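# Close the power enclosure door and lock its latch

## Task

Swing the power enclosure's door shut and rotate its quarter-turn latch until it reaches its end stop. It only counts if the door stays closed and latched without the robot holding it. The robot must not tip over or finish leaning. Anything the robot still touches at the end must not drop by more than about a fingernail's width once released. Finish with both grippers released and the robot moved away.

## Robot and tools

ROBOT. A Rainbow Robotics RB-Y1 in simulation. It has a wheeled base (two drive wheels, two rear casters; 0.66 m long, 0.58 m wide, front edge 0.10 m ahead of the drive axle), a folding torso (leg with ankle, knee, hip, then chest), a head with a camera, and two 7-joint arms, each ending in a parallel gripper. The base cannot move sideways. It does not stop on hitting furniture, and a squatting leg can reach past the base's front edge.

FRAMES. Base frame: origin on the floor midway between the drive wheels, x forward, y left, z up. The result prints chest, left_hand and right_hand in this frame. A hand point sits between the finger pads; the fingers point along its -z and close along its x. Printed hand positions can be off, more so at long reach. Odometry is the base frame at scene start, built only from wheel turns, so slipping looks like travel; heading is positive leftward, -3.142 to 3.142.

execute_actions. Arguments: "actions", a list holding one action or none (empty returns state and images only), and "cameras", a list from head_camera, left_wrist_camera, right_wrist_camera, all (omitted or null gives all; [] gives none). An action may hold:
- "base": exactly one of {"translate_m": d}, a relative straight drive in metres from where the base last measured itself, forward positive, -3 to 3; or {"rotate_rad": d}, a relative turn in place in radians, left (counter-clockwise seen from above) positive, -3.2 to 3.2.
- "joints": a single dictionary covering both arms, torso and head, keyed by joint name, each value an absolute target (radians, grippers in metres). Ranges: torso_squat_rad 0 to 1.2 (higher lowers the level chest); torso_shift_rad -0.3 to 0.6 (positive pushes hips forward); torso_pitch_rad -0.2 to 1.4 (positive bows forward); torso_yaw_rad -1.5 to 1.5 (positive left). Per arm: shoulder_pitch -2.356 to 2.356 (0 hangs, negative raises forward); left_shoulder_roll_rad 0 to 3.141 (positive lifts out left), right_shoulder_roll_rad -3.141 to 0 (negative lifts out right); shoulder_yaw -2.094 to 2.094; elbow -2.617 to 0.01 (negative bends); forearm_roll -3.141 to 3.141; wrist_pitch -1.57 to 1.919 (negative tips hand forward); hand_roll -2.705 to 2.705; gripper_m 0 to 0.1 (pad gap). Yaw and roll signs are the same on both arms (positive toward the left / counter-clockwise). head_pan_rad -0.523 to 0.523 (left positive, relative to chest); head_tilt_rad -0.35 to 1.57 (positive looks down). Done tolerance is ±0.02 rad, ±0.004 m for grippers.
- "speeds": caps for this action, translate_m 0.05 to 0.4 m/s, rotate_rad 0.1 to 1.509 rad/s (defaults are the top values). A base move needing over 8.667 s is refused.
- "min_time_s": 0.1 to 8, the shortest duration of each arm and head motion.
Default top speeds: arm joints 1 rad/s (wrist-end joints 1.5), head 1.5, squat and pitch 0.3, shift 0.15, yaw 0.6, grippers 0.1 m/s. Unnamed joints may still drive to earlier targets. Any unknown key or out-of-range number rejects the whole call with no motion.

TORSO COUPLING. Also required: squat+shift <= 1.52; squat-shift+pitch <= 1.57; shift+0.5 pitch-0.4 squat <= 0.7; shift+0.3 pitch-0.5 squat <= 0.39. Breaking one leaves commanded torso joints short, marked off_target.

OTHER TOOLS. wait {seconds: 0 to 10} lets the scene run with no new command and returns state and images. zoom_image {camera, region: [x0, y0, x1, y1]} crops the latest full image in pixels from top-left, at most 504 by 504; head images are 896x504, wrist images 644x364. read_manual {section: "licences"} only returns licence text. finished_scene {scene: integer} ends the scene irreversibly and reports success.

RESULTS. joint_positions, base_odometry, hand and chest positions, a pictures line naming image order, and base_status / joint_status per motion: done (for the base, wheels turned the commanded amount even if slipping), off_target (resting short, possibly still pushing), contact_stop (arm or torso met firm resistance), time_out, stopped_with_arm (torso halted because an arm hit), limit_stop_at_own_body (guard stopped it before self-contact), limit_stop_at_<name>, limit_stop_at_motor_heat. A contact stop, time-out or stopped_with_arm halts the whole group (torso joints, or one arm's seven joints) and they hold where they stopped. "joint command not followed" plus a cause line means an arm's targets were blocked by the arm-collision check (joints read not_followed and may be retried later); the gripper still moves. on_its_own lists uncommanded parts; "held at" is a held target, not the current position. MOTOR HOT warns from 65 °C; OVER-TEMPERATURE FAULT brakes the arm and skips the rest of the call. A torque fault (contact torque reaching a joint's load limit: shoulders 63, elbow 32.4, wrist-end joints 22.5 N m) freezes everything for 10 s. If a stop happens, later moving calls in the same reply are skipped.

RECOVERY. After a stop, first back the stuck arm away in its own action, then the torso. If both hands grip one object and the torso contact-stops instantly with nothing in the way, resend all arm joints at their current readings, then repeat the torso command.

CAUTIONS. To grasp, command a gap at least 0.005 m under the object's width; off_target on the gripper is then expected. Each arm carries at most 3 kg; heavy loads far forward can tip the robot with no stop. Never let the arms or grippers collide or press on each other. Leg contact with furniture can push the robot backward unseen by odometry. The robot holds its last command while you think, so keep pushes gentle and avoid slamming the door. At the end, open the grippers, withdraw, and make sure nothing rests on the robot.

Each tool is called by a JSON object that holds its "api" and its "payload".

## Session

{"api": "execute_actions", "payload": {"actions": []}}

Scene clock: 0.00 s.
base_odometry: x=+0.000 y=+0.000 heading=+0.000 (m, m, rad; odometry frame)
base_status: not commanded
joint_positions: torso_squat_rad=+0.350 torso_shift_rad=+0.000 torso_pitch_rad=+0.001 torso_yaw_rad=+0.000 left_shoulder_pitch_rad=+0.000 left_shoulder_roll_rad=+0.034 left_shoulder_yaw_rad=-0.038 left_elbow_rad=-0.251 left_forearm_roll_rad=-0.053 left_wrist_pitch_rad=-0.033 left_hand_roll_rad=+0.051 left_gripper_m=+0.099 right_shoulder_pitch_rad=-0.002 right_shoulder_roll_rad=-0.012 right_shoulder_yaw_rad=-0.019 right_elbow_rad=-0.282 right_forearm_roll_rad=+0.012 right_wrist_pitch_rad=+0.030 right_hand_roll_rad=+0.019 right_gripper_m=+0.100 head_pan_rad=+0.000 head_tilt_rad=+0.401
joint_status: not commanded
chest: x=-0.2281 y=-0.0007 z=+1.2476 quat_wxyz=(+1.000, +0.001, +0.000, +0.000) (m; base frame)
left_hand: x=-0.0997 y=+0.2406 z=+0.5750 quat_wxyz=(+0.990, +0.014, -0.141, -0.023) (m; base frame)
right_hand: x=-0.0974 y=-0.2319 z=+0.5738 quat_wxyz=(+0.992, -0.009, -0.126, +0.007) (m; base frame)
pictures: head_camera, left_wrist_camera, right_wrist_camera
Images, in order (width x height): head_camera 896x504, left_wrist_camera 644x364, right_wrist_camera 644x364.

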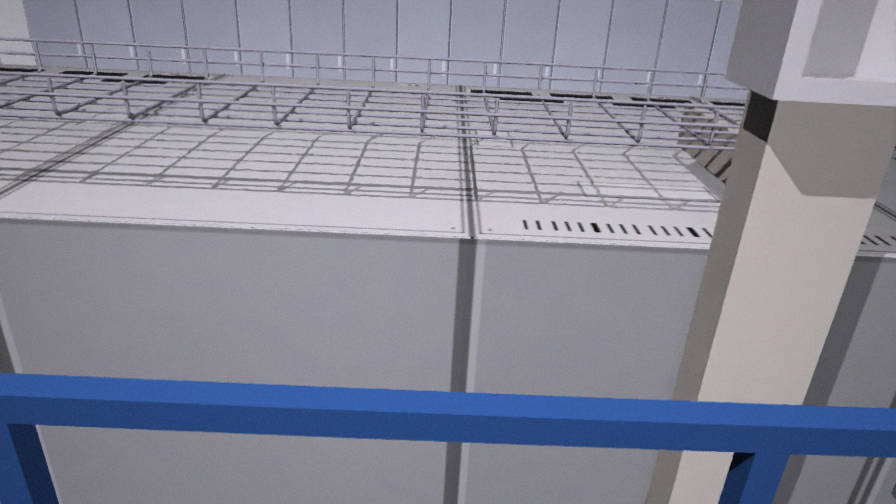

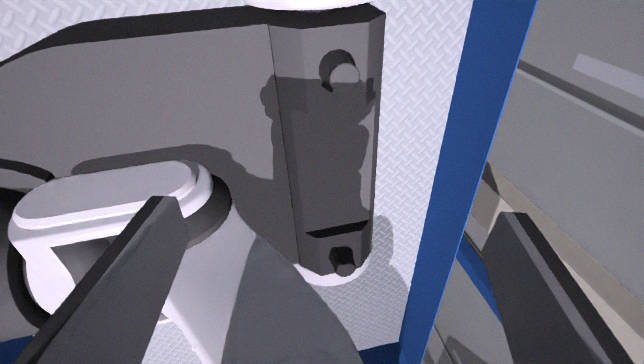

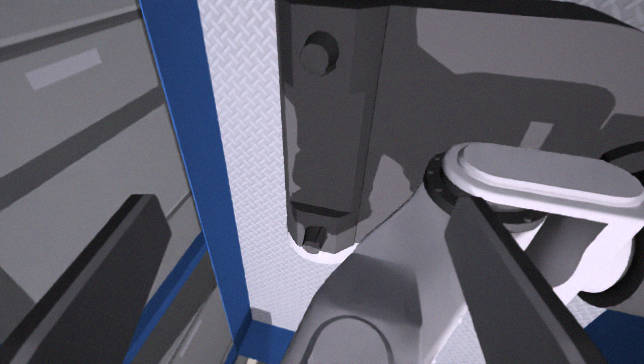

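The enclosure is up and to the right. I'll stand tall and look there.

{"api": "execute_actions", "payload": {"actions": [{"joints":{"torso_squat_rad":0.0,"head_pan_rad":-0.45,"head_tilt_rad":0.0}}], "cameras": ["head_camera"]}}

Scene clock: 5.83 s.
base_odometry: x=+0.000 y=+0.000 heading=+0.000 (m, m, rad; odometry frame)
base_status: not commanded
joint_positions: torso_squat_rad=+0.000 torso_shift_rad=+0.000 torso_pitch_rad=+0.001 torso_yaw_rad=+0.000 left_shoulder_pitch_rad=+0.000 left_shoulder_roll_rad=+0.034 left_shoulder_yaw_rad=-0.038 left_elbow_rad=-0.251 left_forearm_roll_rad=-0.053 left_wrist_pitch_rad=-0.033 left_hand_roll_rad=+0.051 left_gripper_m=+0.099 right_shoulder_pitch_rad=-0.002 right_shoulder_roll_rad=-0.012 right_shoulder_yaw_rad=-0.019 right_elbow_rad=-0.282 right_forearm_roll_rad=+0.012 right_wrist_pitch_rad=+0.030 right_hand_roll_rad=+0.019 right_gripper_m=+0.100 head_pan_rad=-0.450 head_tilt_rad=+0.000
joint_status: all done
chest: x=-0.2281 y=-0.0007 z=+1.2899 quat_wxyz=(+1.000, +0.001, +0.000, +0.000) (m; base frame)
left_hand: x=-0.0998 y=+0.2405 z=+0.6173 quat_wxyz=(+0.990, +0.014, -0.140, -0.023) (m; base frame)
right_hand: x=-0.0974 y=-0.2319 z=+0.6161 quat_wxyz=(+0.992, -0.009, -0.126, +0.007) (m; base frame)
pictures: head_camera
Images, in order (width x height): head_camera 896x504.

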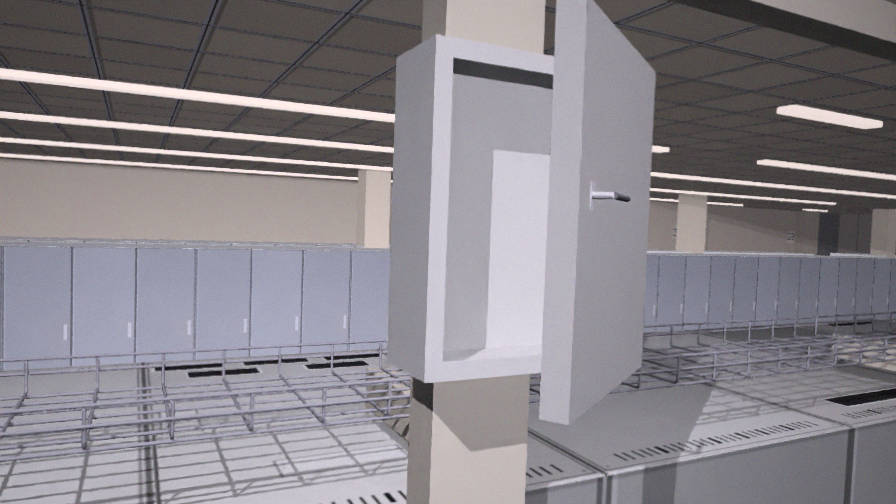

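{"api": "execute_actions", "payload": {"actions": [{"joints":{"torso_yaw_rad":-0.66,"head_pan_rad":-0.3,"head_tilt_rad":0.6}}], "cameras": ["head_camera"]}}

Scene clock: 98.97 s.
base_odometry: x=+0.000 y=+0.000 heading=+0.000 (m, m, rad; odometry frame)
base_status: not commanded
joint_positions: torso_squat_rad=+0.000 torso_shift_rad=+0.000 torso_pitch_rad=+0.001 torso_yaw_rad=-0.660 left_shoulder_pitch_rad=+0.000 left_shoulder_roll_rad=+0.034 left_shoulder_yaw_rad=-0.038 left_elbow_rad=-0.251 left_forearm_roll_rad=-0.053 left_wrist_pitch_rad=-0.033 left_hand_roll_rad=+0.051 left_gripper_m=+0.099 right_shoulder_pitch_rad=-0.002 right_shoulder_roll_rad=-0.012 right_shoulder_yaw_rad=-0.019 right_elbow_rad=-0.282 right_forearm_roll_rad=+0.012 right_wrist_pitch_rad=+0.030 right_hand_roll_rad=+0.019 right_gripper_m=+0.100 head_pan_rad=-0.300 head_tilt_rad=+0.600
joint_status: all done
chest: x=-0.2281 y=-0.0007 z=+1.2899 quat_wxyz=(+0.946, +0.000, +0.000, -0.324) (m; base frame)
left_hand: x=+0.0208 y=+0.1110 z=+0.6171 quat_wxyz=(+0.929, -0.032, -0.137, -0.342) (m; base frame)
right_hand: x=-0.2671 y=-0.2636 z=+0.6162 quat_wxyz=(+0.941, -0.049, -0.116, -0.315) (m; base frame)
pictures: head_camera
Images, in order (width x height): head_camera 896x504.

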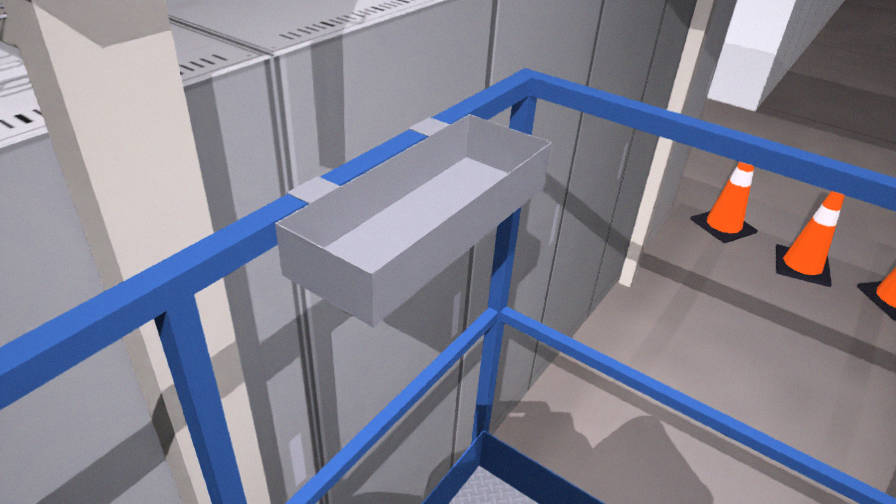

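{"api": "execute_actions", "payload": {"actions": [{"base":{"rotate_rad":-1.3},"joints":{"torso_yaw_rad":0.0,"head_pan_rad":0.0,"head_tilt_rad":0.05,"right_elbow_rad":-2.3,"right_gripper_m":0.0}}], "cameras": []}}

{"api": "execute_actions", "payload": {"actions": [{"base":{"translate_m":0.19}}], "cameras": []}}

{"api": "execute_actions", "payload": {"actions": [{"base":{"rotate_rad":1.3}}], "cameras": ["head_camera"]}}

Scene clock: 130.00 s.
base_odometry: x=+0.000 y=+0.000 heading=-1.300 (m, m, rad; odometry frame)
base_status: done
joint_positions: torso_squat_rad=+0.000 torso_shift_rad=+0.000 torso_pitch_rad=+0.001 torso_yaw_rad=+0.000 left_shoulder_pitch_rad=+0.000 left_shoulder_roll_rad=+0.034 left_shoulder_yaw_rad=-0.038 left_elbow_rad=-0.251 left_forearm_roll_rad=-0.053 left_wrist_pitch_rad=-0.033 left_hand_roll_rad=+0.051 left_gripper_m=+0.099 right_shoulder_pitch_rad=-0.002 right_shoulder_roll_rad=-0.012 right_shoulder_yaw_rad=-0.019 right_elbow_rad=-2.300 right_forearm_roll_rad=+0.012 right_wrist_pitch_rad=+0.030 right_hand_roll_rad=+0.019 right_gripper_m=+0.000 head_pan_rad=+0.000 head_tilt_rad=+0.050
joint_status: all done
chest: x=-0.2281 y=-0.0007 z=+1.2899 quat_wxyz=(+1.000, +0.001, +0.000, +0.000) (m; base frame)
left_hand: x=-0.0998 y=+0.2406 z=+0.6173 quat_wxyz=(+0.990, +0.014, -0.140, -0.023) (m; base frame)
right_hand: x=+0.1909 y=-0.2285 z=+1.3902 quat_wxyz=(+0.422, -0.025, -0.906, +0.008) (m; base frame)
pictures: none
No camera images: the call's "cameras" was empty. Leave "cameras" out to get every camera's image.

Scene clock: 133.53 s.
base_odometry: x=+0.052 y=-0.182 heading=-1.297 (m, m, rad; odometry frame)
base_status: translate_m time_out (by the wheels' count: +0.189 of +0.190)
joint_positions: torso_squat_rad=+0.000 torso_shift_rad=+0.000 torso_pitch_rad=+0.001 torso_yaw_rad=+0.000 left_shoulder_pitch_rad=+0.000 left_shoulder_roll_rad=+0.034 left_shoulder_yaw_rad=-0.038 left_elbow_rad=-0.251 left_forearm_roll_rad=-0.053 left_wrist_pitch_rad=-0.033 left_hand_roll_rad=+0.051 left_gripper_m=+0.099 right_shoulder_pitch_rad=-0.002 right_shoulder_roll_rad=-0.012 right_shoulder_yaw_rad=-0.019 right_elbow_rad=-2.300 right_forearm_roll_rad=+0.012 right_wrist_pitch_rad=+0.030 right_hand_roll_rad=+0.019 right_gripper_m=+0.000 head_pan_rad=+0.000 head_tilt_rad=+0.050
joint_status: not commanded
chest: x=-0.2281 y=-0.0008 z=+1.2899 quat_wxyz=(+1.000, +0.001, +0.000, +0.000) (m; base frame)
left_hand: x=-0.0997 y=+0.2405 z=+0.6174 quat_wxyz=(+0.990, +0.014, -0.141, -0.023) (m; base frame)
right_hand: x=+0.1909 y=-0.2285 z=+1.3901 quat_wxyz=(+0.422, -0.025, -0.906, +0.008) (m; base frame)
pictures: none
No camera images: the call's "cameras" was empty. Leave "cameras" out to get every camera's image.

not run: a stop came earlier in this reply.

{"api": "execute_actions", "payload": {"actions": [{"base":{"rotate_rad":1.297},"joints":{"head_pan_rad":-0.2}}], "cameras": ["head_camera"]}}

Scene clock: 140.77 s.
base_odometry: x=+0.052 y=-0.181 heading=-0.001 (m, m, rad; odometry frame)
base_status: done
joint_positions: torso_squat_rad=+0.000 torso_shift_rad=+0.000 torso_pitch_rad=+0.001 torso_yaw_rad=+0.000 left_shoulder_pitch_rad=+0.000 left_shoulder_roll_rad=+0.034 left_shoulder_yaw_rad=-0.038 left_elbow_rad=-0.251 left_forearm_roll_rad=-0.053 left_wrist_pitch_rad=-0.033 left_hand_roll_rad=+0.051 left_gripper_m=+0.099 right_shoulder_pitch_rad=-0.002 right_shoulder_roll_rad=-0.012 right_shoulder_yaw_rad=-0.019 right_elbow_rad=-2.300 right_forearm_roll_rad=+0.012 right_wrist_pitch_rad=+0.030 right_hand_roll_rad=+0.019 right_gripper_m=+0.000 head_pan_rad=-0.200 head_tilt_rad=+0.050
joint_status: all done
chest: x=-0.2281 y=-0.0008 z=+1.2899 quat_wxyz=(+1.000, +0.001, +0.000, +0.000) (m; base frame)
left_hand: x=-0.0997 y=+0.2405 z=+0.6174 quat_wxyz=(+0.990, +0.014, -0.141, -0.023) (m; base frame)
right_hand: x=+0.1909 y=-0.2285 z=+1.3901 quat_wxyz=(+0.422, -0.025, -0.906, +0.008) (m; base frame)
pictures: head_camera
Images, in order (width x height): head_camera 896x504.

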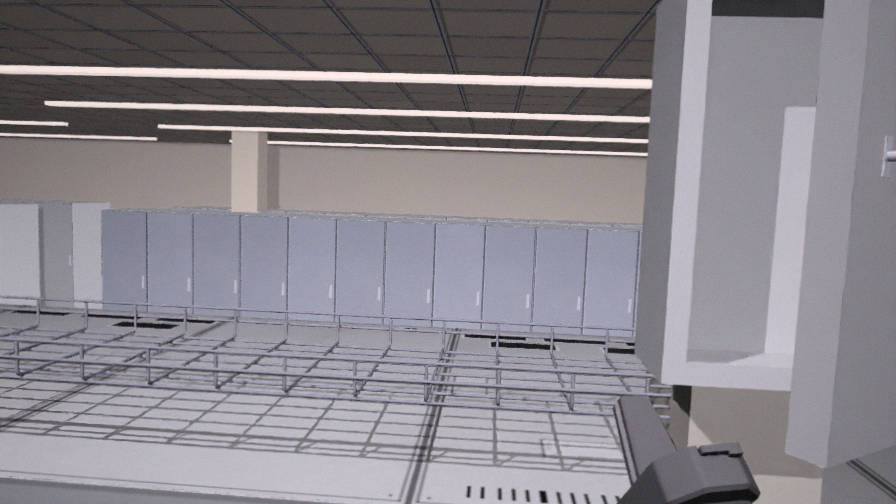

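{"api": "execute_actions", "payload": {"actions": [{"base":{"rotate_rad":-0.25},"speeds":{"rotate_rad":0.4},"joints":{"head_pan_rad":0.0,"head_tilt_rad":0.0}}]}}

Scene clock: 167.63 s.
base_odometry: x=+0.052 y=-0.181 heading=-0.250 (m, m, rad; odometry frame)
base_status: done
joint_positions: torso_squat_rad=+0.000 torso_shift_rad=+0.000 torso_pitch_rad=+0.001 torso_yaw_rad=+0.000 left_shoulder_pitch_rad=+0.000 left_shoulder_roll_rad=+0.034 left_shoulder_yaw_rad=-0.038 left_elbow_rad=-0.251 left_forearm_roll_rad=-0.053 left_wrist_pitch_rad=-0.033 left_hand_roll_rad=+0.051 left_gripper_m=+0.099 right_shoulder_pitch_rad=-0.002 right_shoulder_roll_rad=-0.012 right_shoulder_yaw_rad=-0.019 right_elbow_rad=-2.300 right_forearm_roll_rad=+0.012 right_wrist_pitch_rad=+0.030 right_hand_roll_rad=+0.019 right_gripper_m=+0.000 head_pan_rad=+0.000 head_tilt_rad=+0.000
joint_status: all done
chest: x=-0.2281 y=-0.0007 z=+1.2899 quat_wxyz=(+1.000, +0.001, +0.000, +0.000) (m; base frame)
left_hand: x=-0.0997 y=+0.2406 z=+0.6173 quat_wxyz=(+0.990, +0.014, -0.141, -0.023) (m; base frame)
right_hand: x=+0.1909 y=-0.2285 z=+1.3902 quat_wxyz=(+0.422, -0.025, -0.906, +0.008) (m; base frame)
pictures: head_camera, left_wrist_camera, right_wrist_camera
Images, in order (width x height): head_camera 896x504, left_wrist_camera 644x364, right_wrist_camera 644x364.

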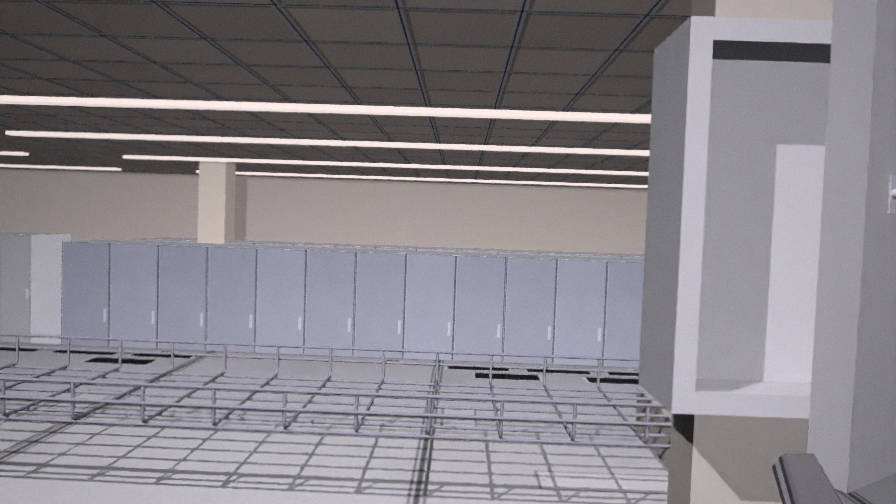

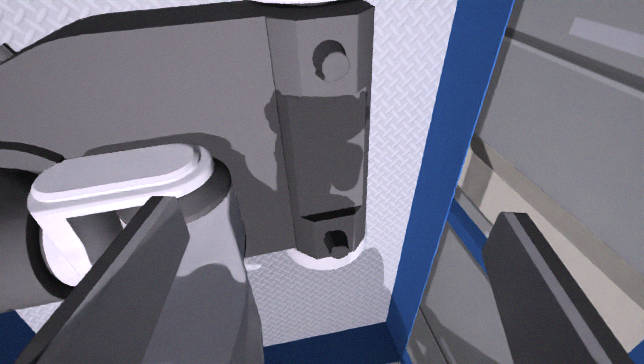

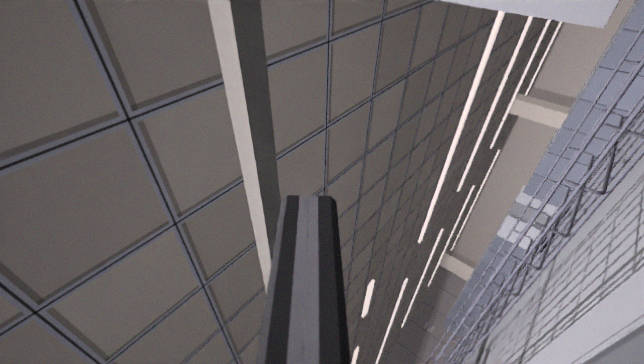

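{"api": "execute_actions", "payload": {"actions": [{"joints":{"torso_yaw_rad":-0.45,"right_shoulder_pitch_rad":-1.389,"right_shoulder_roll_rad":-0.289,"right_shoulder_yaw_rad":-0.345,"right_elbow_rad":-1.77,"right_forearm_roll_rad":-0.12,"right_wrist_pitch_rad":1.576,"right_hand_roll_rad":0.0,"right_gripper_m":0.0,"head_pan_rad":0.1,"head_tilt_rad":0.0},"min_time_s":1.6}], "cameras": ["head_camera","right_wrist_camera"]}}

Scene clock: 219.53 s.
base_odometry: x=+0.052 y=-0.181 heading=-0.250 (m, m, rad; odometry frame)
base_status: not commanded
joint_positions: torso_squat_rad=+0.000 torso_shift_rad=+0.000 torso_pitch_rad=+0.001 torso_yaw_rad=-0.450 left_shoulder_pitch_rad=+0.000 left_shoulder_roll_rad=+0.034 left_shoulder_yaw_rad=-0.038 left_elbow_rad=-0.251 left_forearm_roll_rad=-0.053 left_wrist_pitch_rad=-0.033 left_hand_roll_rad=+0.051 left_gripper_m=+0.099 right_shoulder_pitch_rad=-1.389 right_shoulder_roll_rad=-0.289 right_shoulder_yaw_rad=-0.345 right_elbow_rad=-1.770 right_forearm_roll_rad=-0.120 right_wrist_pitch_rad=+1.576 right_hand_roll_rad=+0.000 right_gripper_m=+0.000 head_pan_rad=+0.100 head_tilt_rad=+0.000
joint_status: all done
chest: x=-0.2281 y=-0.0007 z=+1.2899 quat_wxyz=(+0.975, +0.000, +0.000, -0.223) (m; base frame)
left_hand: x=-0.0079 y=+0.1606 z=+0.6172 quat_wxyz=(+0.960, -0.018, -0.140, -0.243) (m; base frame)
right_hand: x=+0.1687 y=-0.4097 z=+1.6041 quat_wxyz=(+0.697, -0.118, -0.698, -0.118) (m; base frame)
pictures: head_camera, right_wrist_camera
Images, in order (width x height): head_camera 896x504, right_wrist_camera 644x364.

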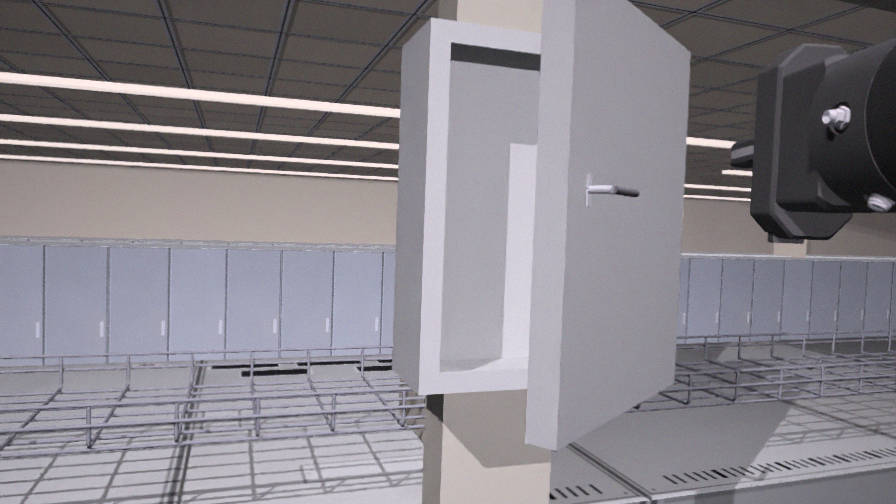

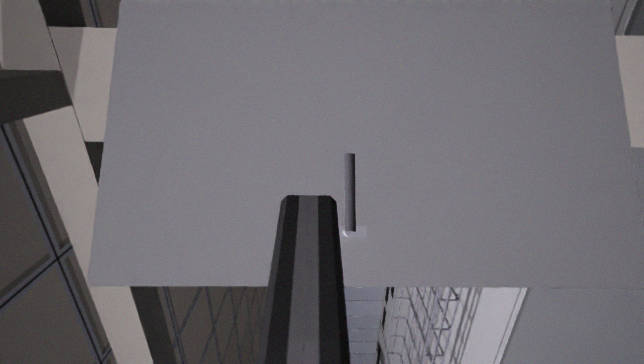

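{"api": "execute_actions", "payload": {"actions": [{"joints":{"torso_yaw_rad":-0.25,"head_pan_rad":-0.1}}], "cameras": ["head_camera","right_wrist_camera"]}}

Scene clock: 231.63 s.
base_odometry: x=+0.052 y=-0.181 heading=-0.250 (m, m, rad; odometry frame)
base_status: not commanded
joint_positions: torso_squat_rad=+0.000 torso_shift_rad=+0.000 torso_pitch_rad=+0.001 torso_yaw_rad=-0.250 left_shoulder_pitch_rad=+0.000 left_shoulder_roll_rad=+0.034 left_shoulder_yaw_rad=-0.038 left_elbow_rad=-0.251 left_forearm_roll_rad=-0.053 left_wrist_pitch_rad=-0.033 left_hand_roll_rad=+0.051 left_gripper_m=+0.099 right_shoulder_pitch_rad=-1.389 right_shoulder_roll_rad=-0.289 right_shoulder_yaw_rad=-0.345 right_elbow_rad=-1.770 right_forearm_roll_rad=-0.120 right_wrist_pitch_rad=+1.576 right_hand_roll_rad=+0.000 right_gripper_m=+0.000 head_pan_rad=-0.100 head_tilt_rad=+0.000
joint_status: all done
chest: x=-0.2281 y=-0.0007 z=+1.2899 quat_wxyz=(+0.992, +0.000, +0.000, -0.125) (m; base frame)
left_hand: x=-0.0442 y=+0.2012 z=+0.6173 quat_wxyz=(+0.979, -0.004, -0.141, -0.146) (m; base frame)
right_hand: x=+0.2420 y=-0.3228 z=+1.6041 quat_wxyz=(+0.705, -0.048, -0.706, -0.048) (m; base frame)
pictures: head_camera, right_wrist_camera
Images, in order (width x height): head_camera 896x504, right_wrist_camera 644x364.

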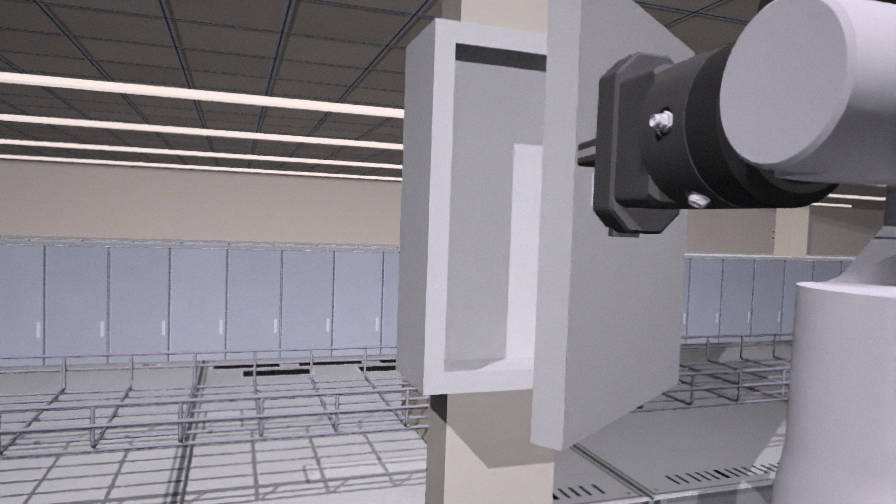

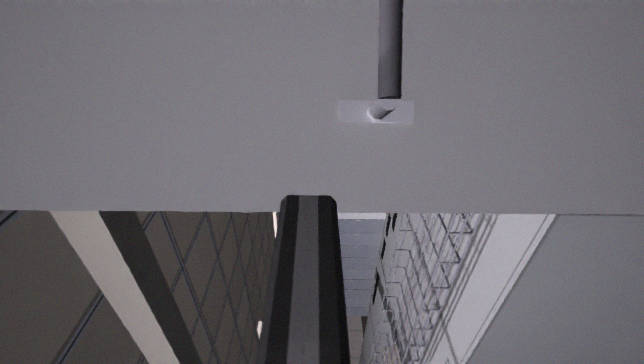

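{"api": "execute_actions", "payload": {"actions": [{"joints":{"torso_shift_rad":0.12,"torso_yaw_rad":-0.27,"right_shoulder_pitch_rad":-1.41,"right_wrist_pitch_rad":1.597}}], "cameras": ["head_camera","right_wrist_camera"]}}

Scene clock: 247.27 s.
base_odometry: x=+0.052 y=-0.181 heading=-0.250 (m, m, rad; odometry frame)
base_status: not commanded
joint_positions: torso_squat_rad=+0.000 torso_shift_rad=+0.120 torso_pitch_rad=+0.001 torso_yaw_rad=-0.270 left_shoulder_pitch_rad=+0.000 left_shoulder_roll_rad=+0.034 left_shoulder_yaw_rad=-0.038 left_elbow_rad=-0.251 left_forearm_roll_rad=-0.053 left_wrist_pitch_rad=-0.033 left_hand_roll_rad=+0.051 left_gripper_m=+0.099 right_shoulder_pitch_rad=-1.410 right_shoulder_roll_rad=-0.289 right_shoulder_yaw_rad=-0.345 right_elbow_rad=-1.770 right_forearm_roll_rad=-0.120 right_wrist_pitch_rad=+1.597 right_hand_roll_rad=+0.000 right_gripper_m=+0.000 head_pan_rad=-0.100 head_tilt_rad=+0.000
joint_status: all done
chest: x=-0.1440 y=-0.0008 z=+1.2849 quat_wxyz=(+0.991, +0.000, +0.000, -0.135) (m; base frame)
left_hand: x=+0.0438 y=+0.1975 z=+0.6122 quat_wxyz=(+0.978, -0.005, -0.141, -0.156) (m; base frame)
right_hand: x=+0.3160 y=-0.3272 z=+1.6047 quat_wxyz=(+0.705, -0.053, -0.705, -0.052) (m; base frame)
pictures: head_camera, right_wrist_camera
Images, in order (width x height): head_camera 896x504, right_wrist_camera 644x364.

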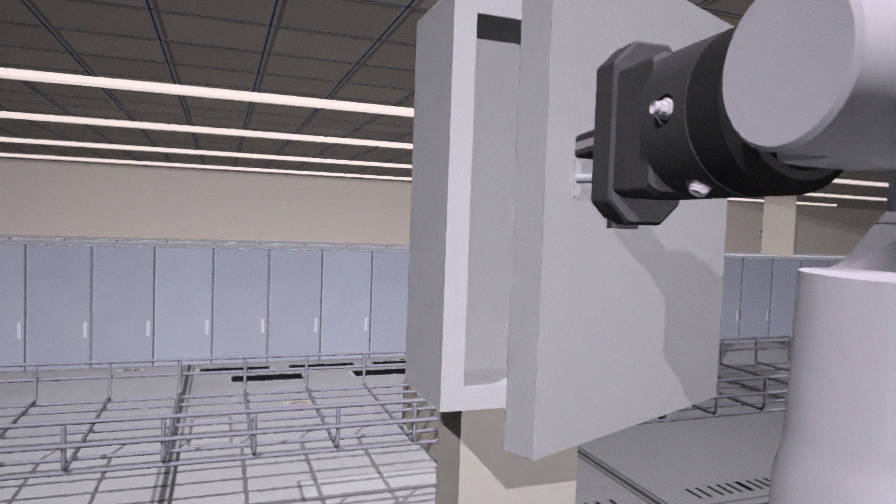

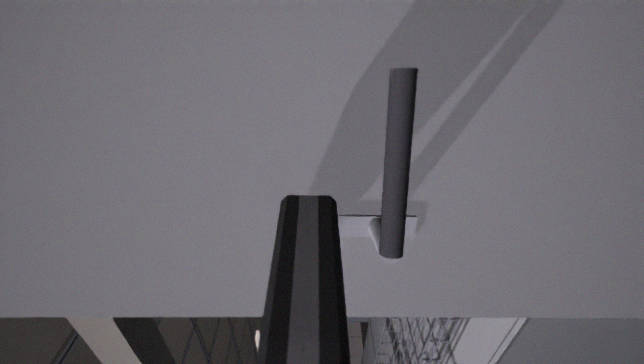

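Door is closing with the finger above the lever. Continue.

{"api": "execute_actions", "payload": {"actions": [{"joints":{"torso_shift_rad":0.22,"torso_yaw_rad":-0.29,"right_shoulder_pitch_rad":-1.425,"right_wrist_pitch_rad":1.61}}], "cameras": ["head_camera","right_wrist_camera"]}}

Scene clock: 254.73 s.
base_odometry: x=+0.052 y=-0.181 heading=-0.250 (m, m, rad; odometry frame)
base_status: not commanded
joint_positions: torso_squat_rad=+0.000 torso_shift_rad=+0.220 torso_pitch_rad=+0.001 torso_yaw_rad=-0.290 left_shoulder_pitch_rad=+0.000 left_shoulder_roll_rad=+0.034 left_shoulder_yaw_rad=-0.038 left_elbow_rad=-0.251 left_forearm_roll_rad=-0.053 left_wrist_pitch_rad=-0.033 left_hand_roll_rad=+0.051 left_gripper_m=+0.099 right_shoulder_pitch_rad=-1.425 right_shoulder_roll_rad=-0.289 right_shoulder_yaw_rad=-0.345 right_elbow_rad=-1.770 right_forearm_roll_rad=-0.120 right_wrist_pitch_rad=+1.610 right_hand_roll_rad=+0.000 right_gripper_m=+0.000 head_pan_rad=-0.100 head_tilt_rad=+0.000
joint_status: all done
chest: x=-0.0750 y=-0.0007 z=+1.2730 quat_wxyz=(+0.990, +0.000, +0.000, -0.144) (m; base frame)
left_hand: x=+0.1167 y=+0.1937 z=+0.6003 quat_wxyz=(+0.976, -0.006, -0.141, -0.165) (m; base frame)
right_hand: x=+0.3758 y=-0.3327 z=+1.5973 quat_wxyz=(+0.704, -0.059, -0.705, -0.056) (m; base frame)
pictures: head_camera, right_wrist_camera
Images, in order (width x height): head_camera 896x504, right_wrist_camera 644x364.

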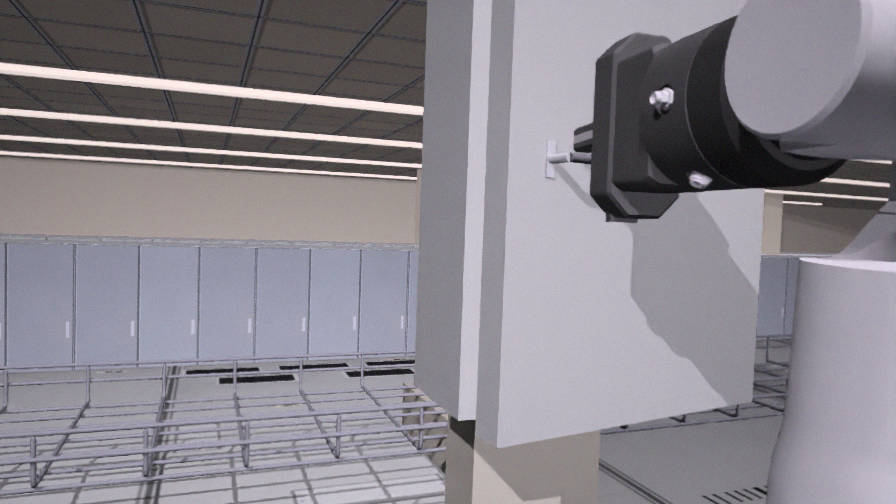

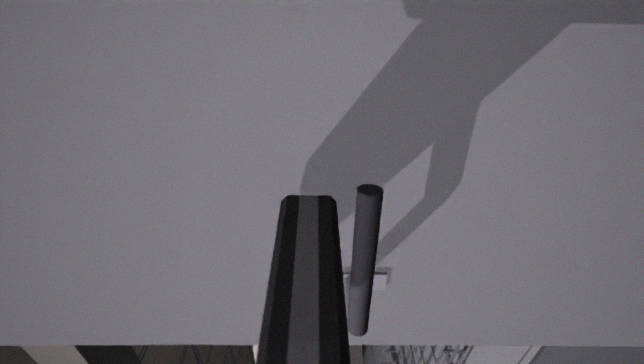

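{"api": "execute_actions", "payload": {"actions": [{"base":{"translate_m":0.04},"speeds":{"translate_m":0.05},"joints":{"torso_yaw_rad":-0.30}}], "cameras": ["head_camera","right_wrist_camera"]}}

Scene clock: 260.77 s.
base_odometry: x=+0.091 y=-0.191 heading=-0.249 (m, m, rad; odometry frame)
base_status: done
joint_positions: torso_squat_rad=+0.000 torso_shift_rad=+0.220 torso_pitch_rad=+0.001 torso_yaw_rad=-0.300 left_shoulder_pitch_rad=+0.000 left_shoulder_roll_rad=+0.034 left_shoulder_yaw_rad=-0.038 left_elbow_rad=-0.251 left_forearm_roll_rad=-0.053 left_wrist_pitch_rad=-0.033 left_hand_roll_rad=+0.051 left_gripper_m=+0.099 right_shoulder_pitch_rad=-1.425 right_shoulder_roll_rad=-0.289 right_shoulder_yaw_rad=-0.345 right_elbow_rad=-1.770 right_forearm_roll_rad=-0.120 right_wrist_pitch_rad=+1.610 right_hand_roll_rad=+0.000 right_gripper_m=+0.000 head_pan_rad=-0.100 head_tilt_rad=+0.000
joint_status: all done
chest: x=-0.0751 y=-0.0007 z=+1.2731 quat_wxyz=(+0.989, +0.000, +0.000, -0.149) (m; base frame)
left_hand: x=+0.1187 y=+0.1917 z=+0.6004 quat_wxyz=(+0.975, -0.007, -0.141, -0.170) (m; base frame)
right_hand: x=+0.3722 y=-0.3373 z=+1.5974 quat_wxyz=(+0.704, -0.062, -0.705, -0.060) (m; base frame)
pictures: head_camera, right_wrist_camera
Images, in order (width x height): head_camera 896x504, right_wrist_camera 644x364.

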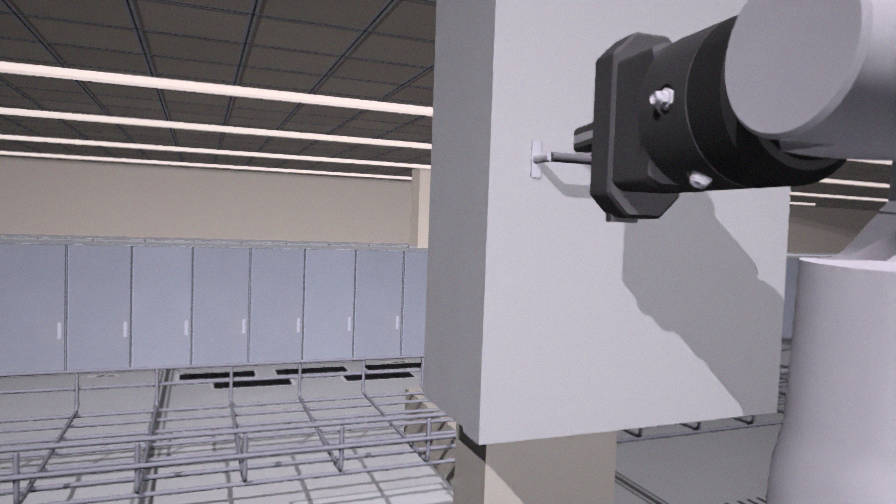

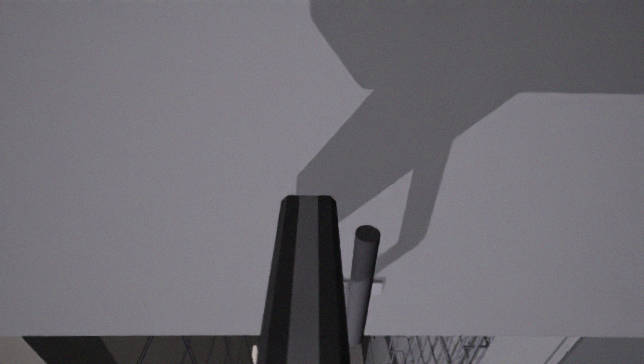

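{"api": "execute_actions", "payload": {"actions": [{"joints":{"right_hand_roll_rad":-0.3}}], "cameras": []}}

{"api": "execute_actions", "payload": {"actions": [{"joints":{"right_shoulder_pitch_rad":-1.37,"right_shoulder_roll_rad":-0.275,"right_wrist_pitch_rad":1.58},"min_time_s":1.5}], "cameras": ["head_camera","right_wrist_camera"]}}

Scene clock: 272.93 s.
base_odometry: x=+0.091 y=-0.191 heading=-0.249 (m, m, rad; odometry frame)
base_status: not commanded
joint_positions: torso_squat_rad=+0.000 torso_shift_rad=+0.220 torso_pitch_rad=+0.001 torso_yaw_rad=-0.300 left_shoulder_pitch_rad=+0.000 left_shoulder_roll_rad=+0.034 left_shoulder_yaw_rad=-0.038 left_elbow_rad=-0.251 left_forearm_roll_rad=-0.053 left_wrist_pitch_rad=-0.033 left_hand_roll_rad=+0.051 left_gripper_m=+0.099 right_shoulder_pitch_rad=-1.425 right_shoulder_roll_rad=-0.289 right_shoulder_yaw_rad=-0.345 right_elbow_rad=-1.770 right_forearm_roll_rad=-0.120 right_wrist_pitch_rad=+1.610 right_hand_roll_rad=-0.300 right_gripper_m=+0.000 head_pan_rad=-0.100 head_tilt_rad=+0.000
joint_status: all done
chest: x=-0.0751 y=-0.0007 z=+1.2731 quat_wxyz=(+0.989, +0.000, +0.000, -0.149) (m; base frame)
left_hand: x=+0.1187 y=+0.1917 z=+0.6004 quat_wxyz=(+0.975, -0.007, -0.141, -0.170) (m; base frame)
right_hand: x=+0.3722 y=-0.3373 z=+1.5974 quat_wxyz=(+0.687, +0.044, -0.706, -0.165) (m; base frame)
pictures: none
No camera images: the call's "cameras" was empty. Leave "cameras" out to get every camera's image.

Scene clock: 274.37 s.
base_odometry: x=+0.090 y=-0.191 heading=-0.249 (m, m, rad; odometry frame)
base_status: not commanded
joint_positions: torso_squat_rad=+0.000 torso_shift_rad=+0.220 torso_pitch_rad=+0.000 torso_yaw_rad=-0.300 left_shoulder_pitch_rad=+0.000 left_shoulder_roll_rad=+0.034 left_shoulder_yaw_rad=-0.038 left_elbow_rad=-0.251 left_forearm_roll_rad=-0.053 left_wrist_pitch_rad=-0.033 left_hand_roll_rad=+0.051 left_gripper_m=+0.099 right_shoulder_pitch_rad=-1.403 right_shoulder_roll_rad=-0.285 right_shoulder_yaw_rad=-0.345 right_elbow_rad=-1.777 right_forearm_roll_rad=-0.121 right_wrist_pitch_rad=+1.587 right_hand_roll_rad=-0.300 right_gripper_m=+0.000 head_pan_rad=-0.100 head_tilt_rad=+0.000
joint_status: right_shoulder_pitch_rad contact_stop (moved +0.022 of +0.055); the others done
on_its_own: right_shoulder_pitch_rad is held at -1.402, not at your -1.370, since a contact_stop
chest: x=-0.0756 y=-0.0006 z=+1.2731 quat_wxyz=(+0.989, +0.000, +0.000, -0.149) (m; base frame)
left_hand: x=+0.1188 y=+0.1917 z=+0.6006 quat_wxyz=(+0.975, -0.007, -0.141, -0.170) (m; base frame)
right_hand: x=+0.3742 y=-0.3398 z=+1.5934 quat_wxyz=(+0.684, +0.044, -0.710, -0.165) (m; base frame)
pictures: head_camera, right_wrist_camera
Images, in order (width x height): head_camera 896x504, right_wrist_camera 644x364.

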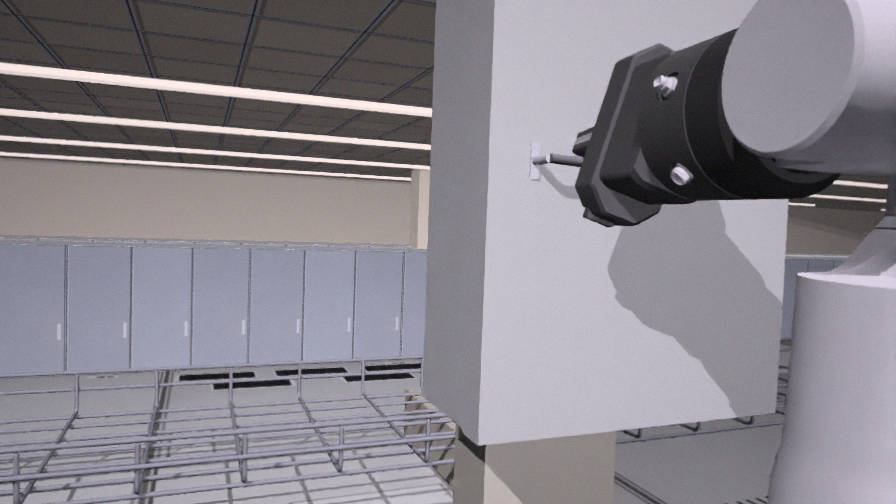

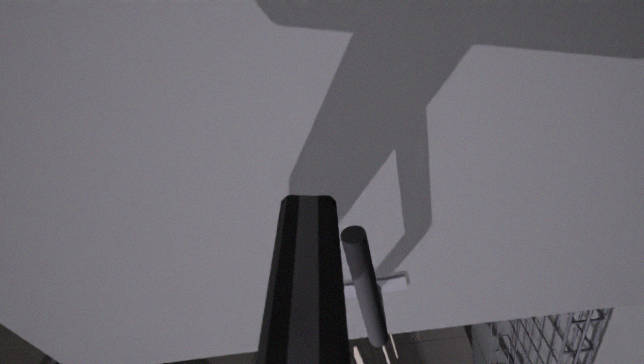

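{"api": "execute_actions", "payload": {"actions": [{"base":{"translate_m":0.012},"speeds":{"translate_m":0.05},"joints":{"right_shoulder_pitch_rad":-1.415,"right_shoulder_roll_rad":-0.285,"right_shoulder_yaw_rad":-0.345,"right_elbow_rad":-1.77,"right_forearm_roll_rad":-0.12,"right_wrist_pitch_rad":1.6,"right_hand_roll_rad":-0.3}}], "cameras": ["head_camera","right_wrist_camera"]}}

Scene clock: 282.67 s.
base_odometry: x=+0.101 y=-0.194 heading=-0.250 (m, m, rad; odometry frame)
base_status: done
joint_positions: torso_squat_rad=+0.001 torso_shift_rad=+0.218 torso_pitch_rad=-0.004 torso_yaw_rad=-0.301 left_shoulder_pitch_rad=+0.000 left_shoulder_roll_rad=+0.034 left_shoulder_yaw_rad=-0.038 left_elbow_rad=-0.251 left_forearm_roll_rad=-0.053 left_wrist_pitch_rad=-0.033 left_hand_roll_rad=+0.051 left_gripper_m=+0.099 right_shoulder_pitch_rad=-1.417 right_shoulder_roll_rad=-0.287 right_shoulder_yaw_rad=-0.346 right_elbow_rad=-1.775 right_forearm_roll_rad=-0.120 right_wrist_pitch_rad=+1.602 right_hand_roll_rad=-0.300 right_gripper_m=+0.001 head_pan_rad=-0.100 head_tilt_rad=+0.000
joint_status: all done
chest: x=-0.0783 y=-0.0007 z=+1.2734 quat_wxyz=(+0.989, +0.001, -0.002, -0.150) (m; base frame)
left_hand: x=+0.1189 y=+0.1916 z=+0.6017 quat_wxyz=(+0.975, -0.007, -0.143, -0.171) (m; base frame)
right_hand: x=+0.3676 y=-0.3386 z=+1.5989 quat_wxyz=(+0.683, +0.044, -0.710, -0.165) (m; base frame)
pictures: head_camera, right_wrist_camera
Images, in order (width x height): head_camera 896x504, right_wrist_camera 644x364.

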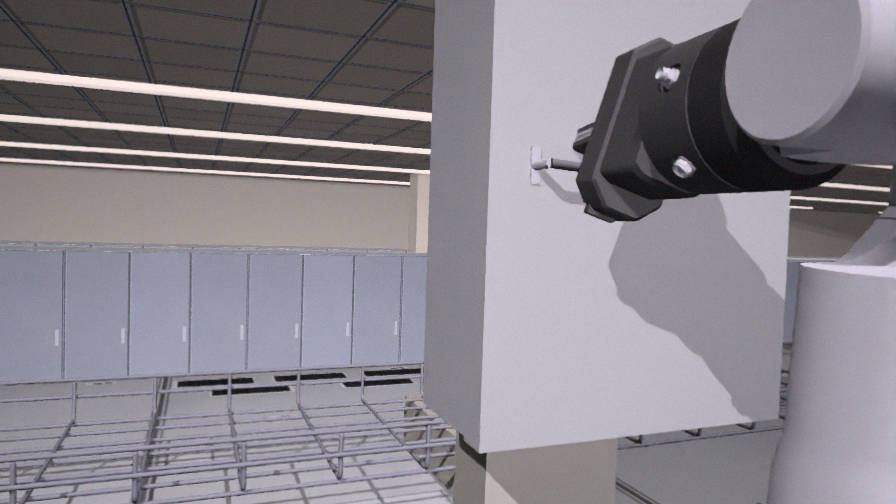

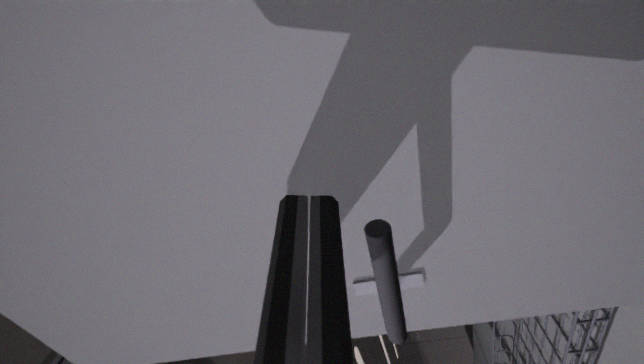

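{"api": "execute_actions", "payload": {"actions": [{"joints":{"right_shoulder_pitch_rad":-1.36,"right_shoulder_roll_rad":-0.275,"right_wrist_pitch_rad":1.575,"right_elbow_rad":-1.785},"min_time_s":1.5}], "cameras": ["head_camera","right_wrist_camera"]}}

Scene clock: 289.37 s.
base_odometry: x=+0.102 y=-0.194 heading=-0.250 (m, m, rad; odometry frame)
base_status: not commanded
joint_positions: torso_squat_rad=+0.001 torso_shift_rad=+0.218 torso_pitch_rad=-0.004 torso_yaw_rad=-0.301 left_shoulder_pitch_rad=+0.000 left_shoulder_roll_rad=+0.034 left_shoulder_yaw_rad=-0.038 left_elbow_rad=-0.251 left_forearm_roll_rad=-0.053 left_wrist_pitch_rad=-0.033 left_hand_roll_rad=+0.051 left_gripper_m=+0.099 right_shoulder_pitch_rad=-1.403 right_shoulder_roll_rad=-0.287 right_shoulder_yaw_rad=-0.347 right_elbow_rad=-1.793 right_forearm_roll_rad=-0.121 right_wrist_pitch_rad=+1.587 right_hand_roll_rad=-0.300 right_gripper_m=+0.000 head_pan_rad=-0.100 head_tilt_rad=+0.000
joint_status: right_shoulder_pitch_rad contact_stop (moved +0.014 of +0.057); the others done
on_its_own: right_shoulder_pitch_rad is held at -1.400, not at your -1.360, since a contact_stop
chest: x=-0.0778 y=-0.0005 z=+1.2734 quat_wxyz=(+0.989, +0.001, -0.002, -0.150) (m; base frame)
left_hand: x=+0.1189 y=+0.1916 z=+0.6014 quat_wxyz=(+0.975, -0.007, -0.143, -0.171) (m; base frame)
right_hand: x=+0.3661 y=-0.3402 z=+1.5999 quat_wxyz=(+0.676, +0.043, -0.717, -0.165) (m; base frame)
pictures: head_camera, right_wrist_camera
Images, in order (width x height): head_camera 896x504, right_wrist_camera 644x364.

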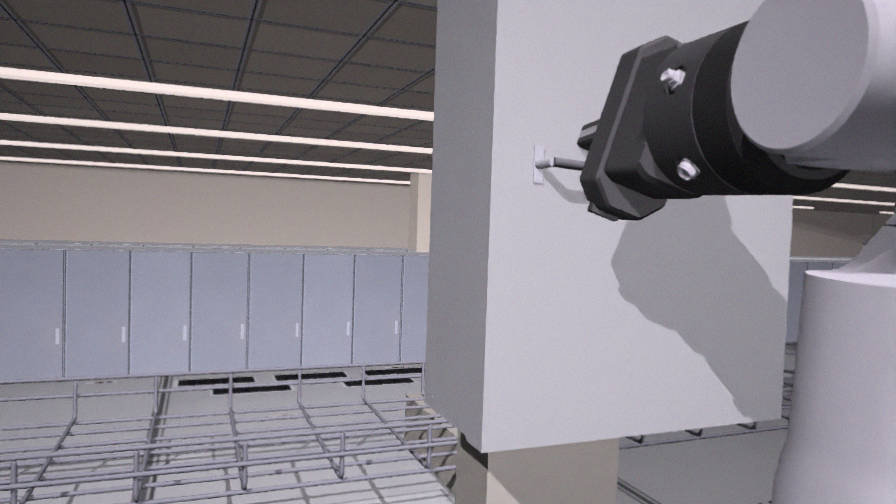

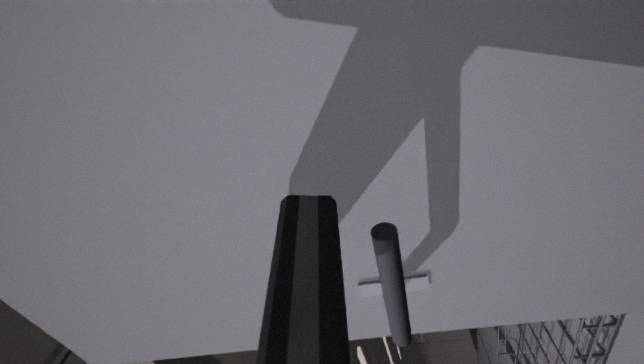

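{"api": "execute_actions", "payload": {"actions": [{"base":{"translate_m":-0.013},"speeds":{"translate_m":0.05},"joints":{"right_shoulder_pitch_rad":-1.412,"right_shoulder_roll_rad":-0.285,"right_shoulder_yaw_rad":-0.345,"right_elbow_rad":-1.77,"right_forearm_roll_rad":-0.12,"right_wrist_pitch_rad":1.6,"right_hand_roll_rad":-0.3}}], "cameras": ["right_wrist_camera"]}}

{"api": "execute_actions", "payload": {"actions": [{"joints":{"torso_squat_rad":0.22}}], "cameras": ["head_camera","right_wrist_camera"]}}

Scene clock: 312.37 s.
base_odometry: x=+0.089 y=-0.191 heading=-0.250 (m, m, rad; odometry frame)
base_status: done
joint_positions: torso_squat_rad=+0.000 torso_shift_rad=+0.220 torso_pitch_rad=+0.000 torso_yaw_rad=-0.300 left_shoulder_pitch_rad=+0.000 left_shoulder_roll_rad=+0.034 left_shoulder_yaw_rad=-0.038 left_elbow_rad=-0.251 left_forearm_roll_rad=-0.053 left_wrist_pitch_rad=-0.033 left_hand_roll_rad=+0.051 left_gripper_m=+0.099 right_shoulder_pitch_rad=-1.412 right_shoulder_roll_rad=-0.286 right_shoulder_yaw_rad=-0.345 right_elbow_rad=-1.770 right_forearm_roll_rad=-0.120 right_wrist_pitch_rad=+1.600 right_hand_roll_rad=-0.300 right_gripper_m=+0.000 head_pan_rad=-0.100 head_tilt_rad=+0.000
joint_status: all done
chest: x=-0.0752 y=-0.0007 z=+1.2731 quat_wxyz=(+0.989, +0.000, +0.000, -0.149) (m; base frame)
left_hand: x=+0.1188 y=+0.1917 z=+0.6004 quat_wxyz=(+0.975, -0.007, -0.141, -0.170) (m; base frame)
right_hand: x=+0.3747 y=-0.3389 z=+1.5933 quat_wxyz=(+0.687, +0.044, -0.706, -0.166) (m; base frame)
pictures: right_wrist_camera
Images, in order (width x height): right_wrist_camera 644x364.

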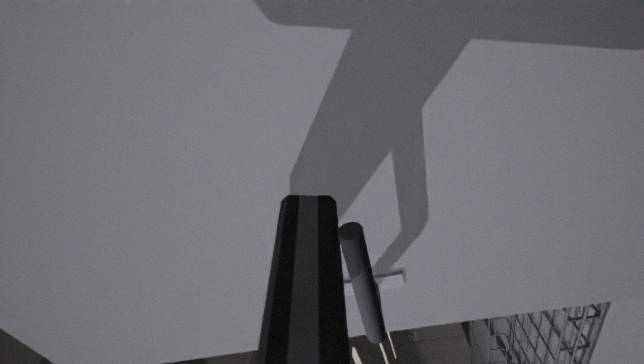

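Scene clock: 313.90 s.
base_odometry: x=+0.089 y=-0.191 heading=-0.250 (m, m, rad; odometry frame)
base_status: not commanded
joint_positions: torso_squat_rad=+0.220 torso_shift_rad=+0.219 torso_pitch_rad=-0.001 torso_yaw_rad=-0.300 left_shoulder_pitch_rad=+0.000 left_shoulder_roll_rad=+0.034 left_shoulder_yaw_rad=-0.038 left_elbow_rad=-0.251 left_forearm_roll_rad=-0.053 left_wrist_pitch_rad=-0.033 left_hand_roll_rad=+0.051 left_gripper_m=+0.099 right_shoulder_pitch_rad=-1.419 right_shoulder_roll_rad=-0.289 right_shoulder_yaw_rad=-0.346 right_elbow_rad=-1.773 right_forearm_roll_rad=-0.119 right_wrist_pitch_rad=+1.596 right_hand_roll_rad=-0.300 right_gripper_m=+0.000 head_pan_rad=-0.100 head_tilt_rad=+0.000
joint_status: all done
chest: x=-0.0798 y=-0.0006 z=+1.2567 quat_wxyz=(+0.989, +0.000, -0.001, -0.149) (m; base frame)
left_hand: x=+0.1152 y=+0.1916 z=+0.5843 quat_wxyz=(+0.975, -0.007, -0.142, -0.170) (m; base frame)
right_hand: x=+0.3669 y=-0.3387 z=+1.5834 quat_wxyz=(+0.682, +0.043, -0.711, -0.165) (m; base frame)
pictures: head_camera, right_wrist_camera
Images, in order (width x height): head_camera 896x504, right_wrist_camera 644x364.

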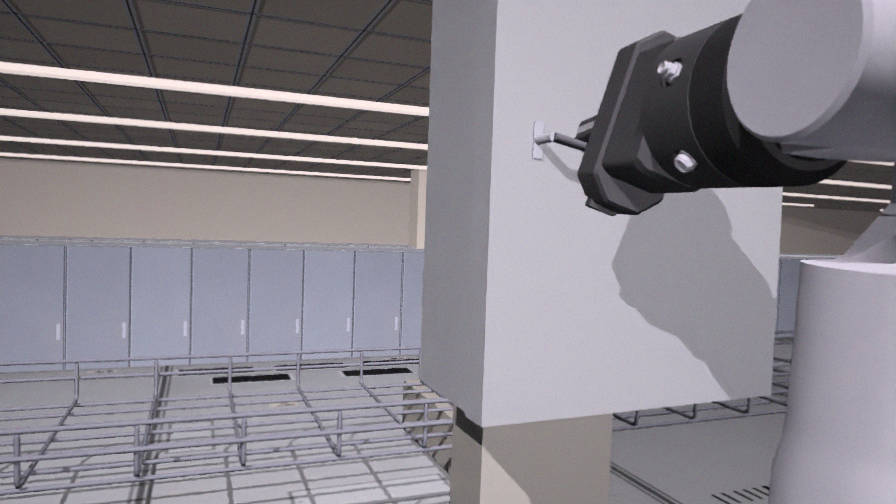

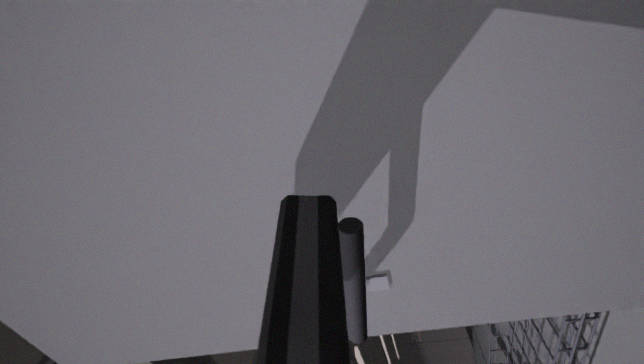

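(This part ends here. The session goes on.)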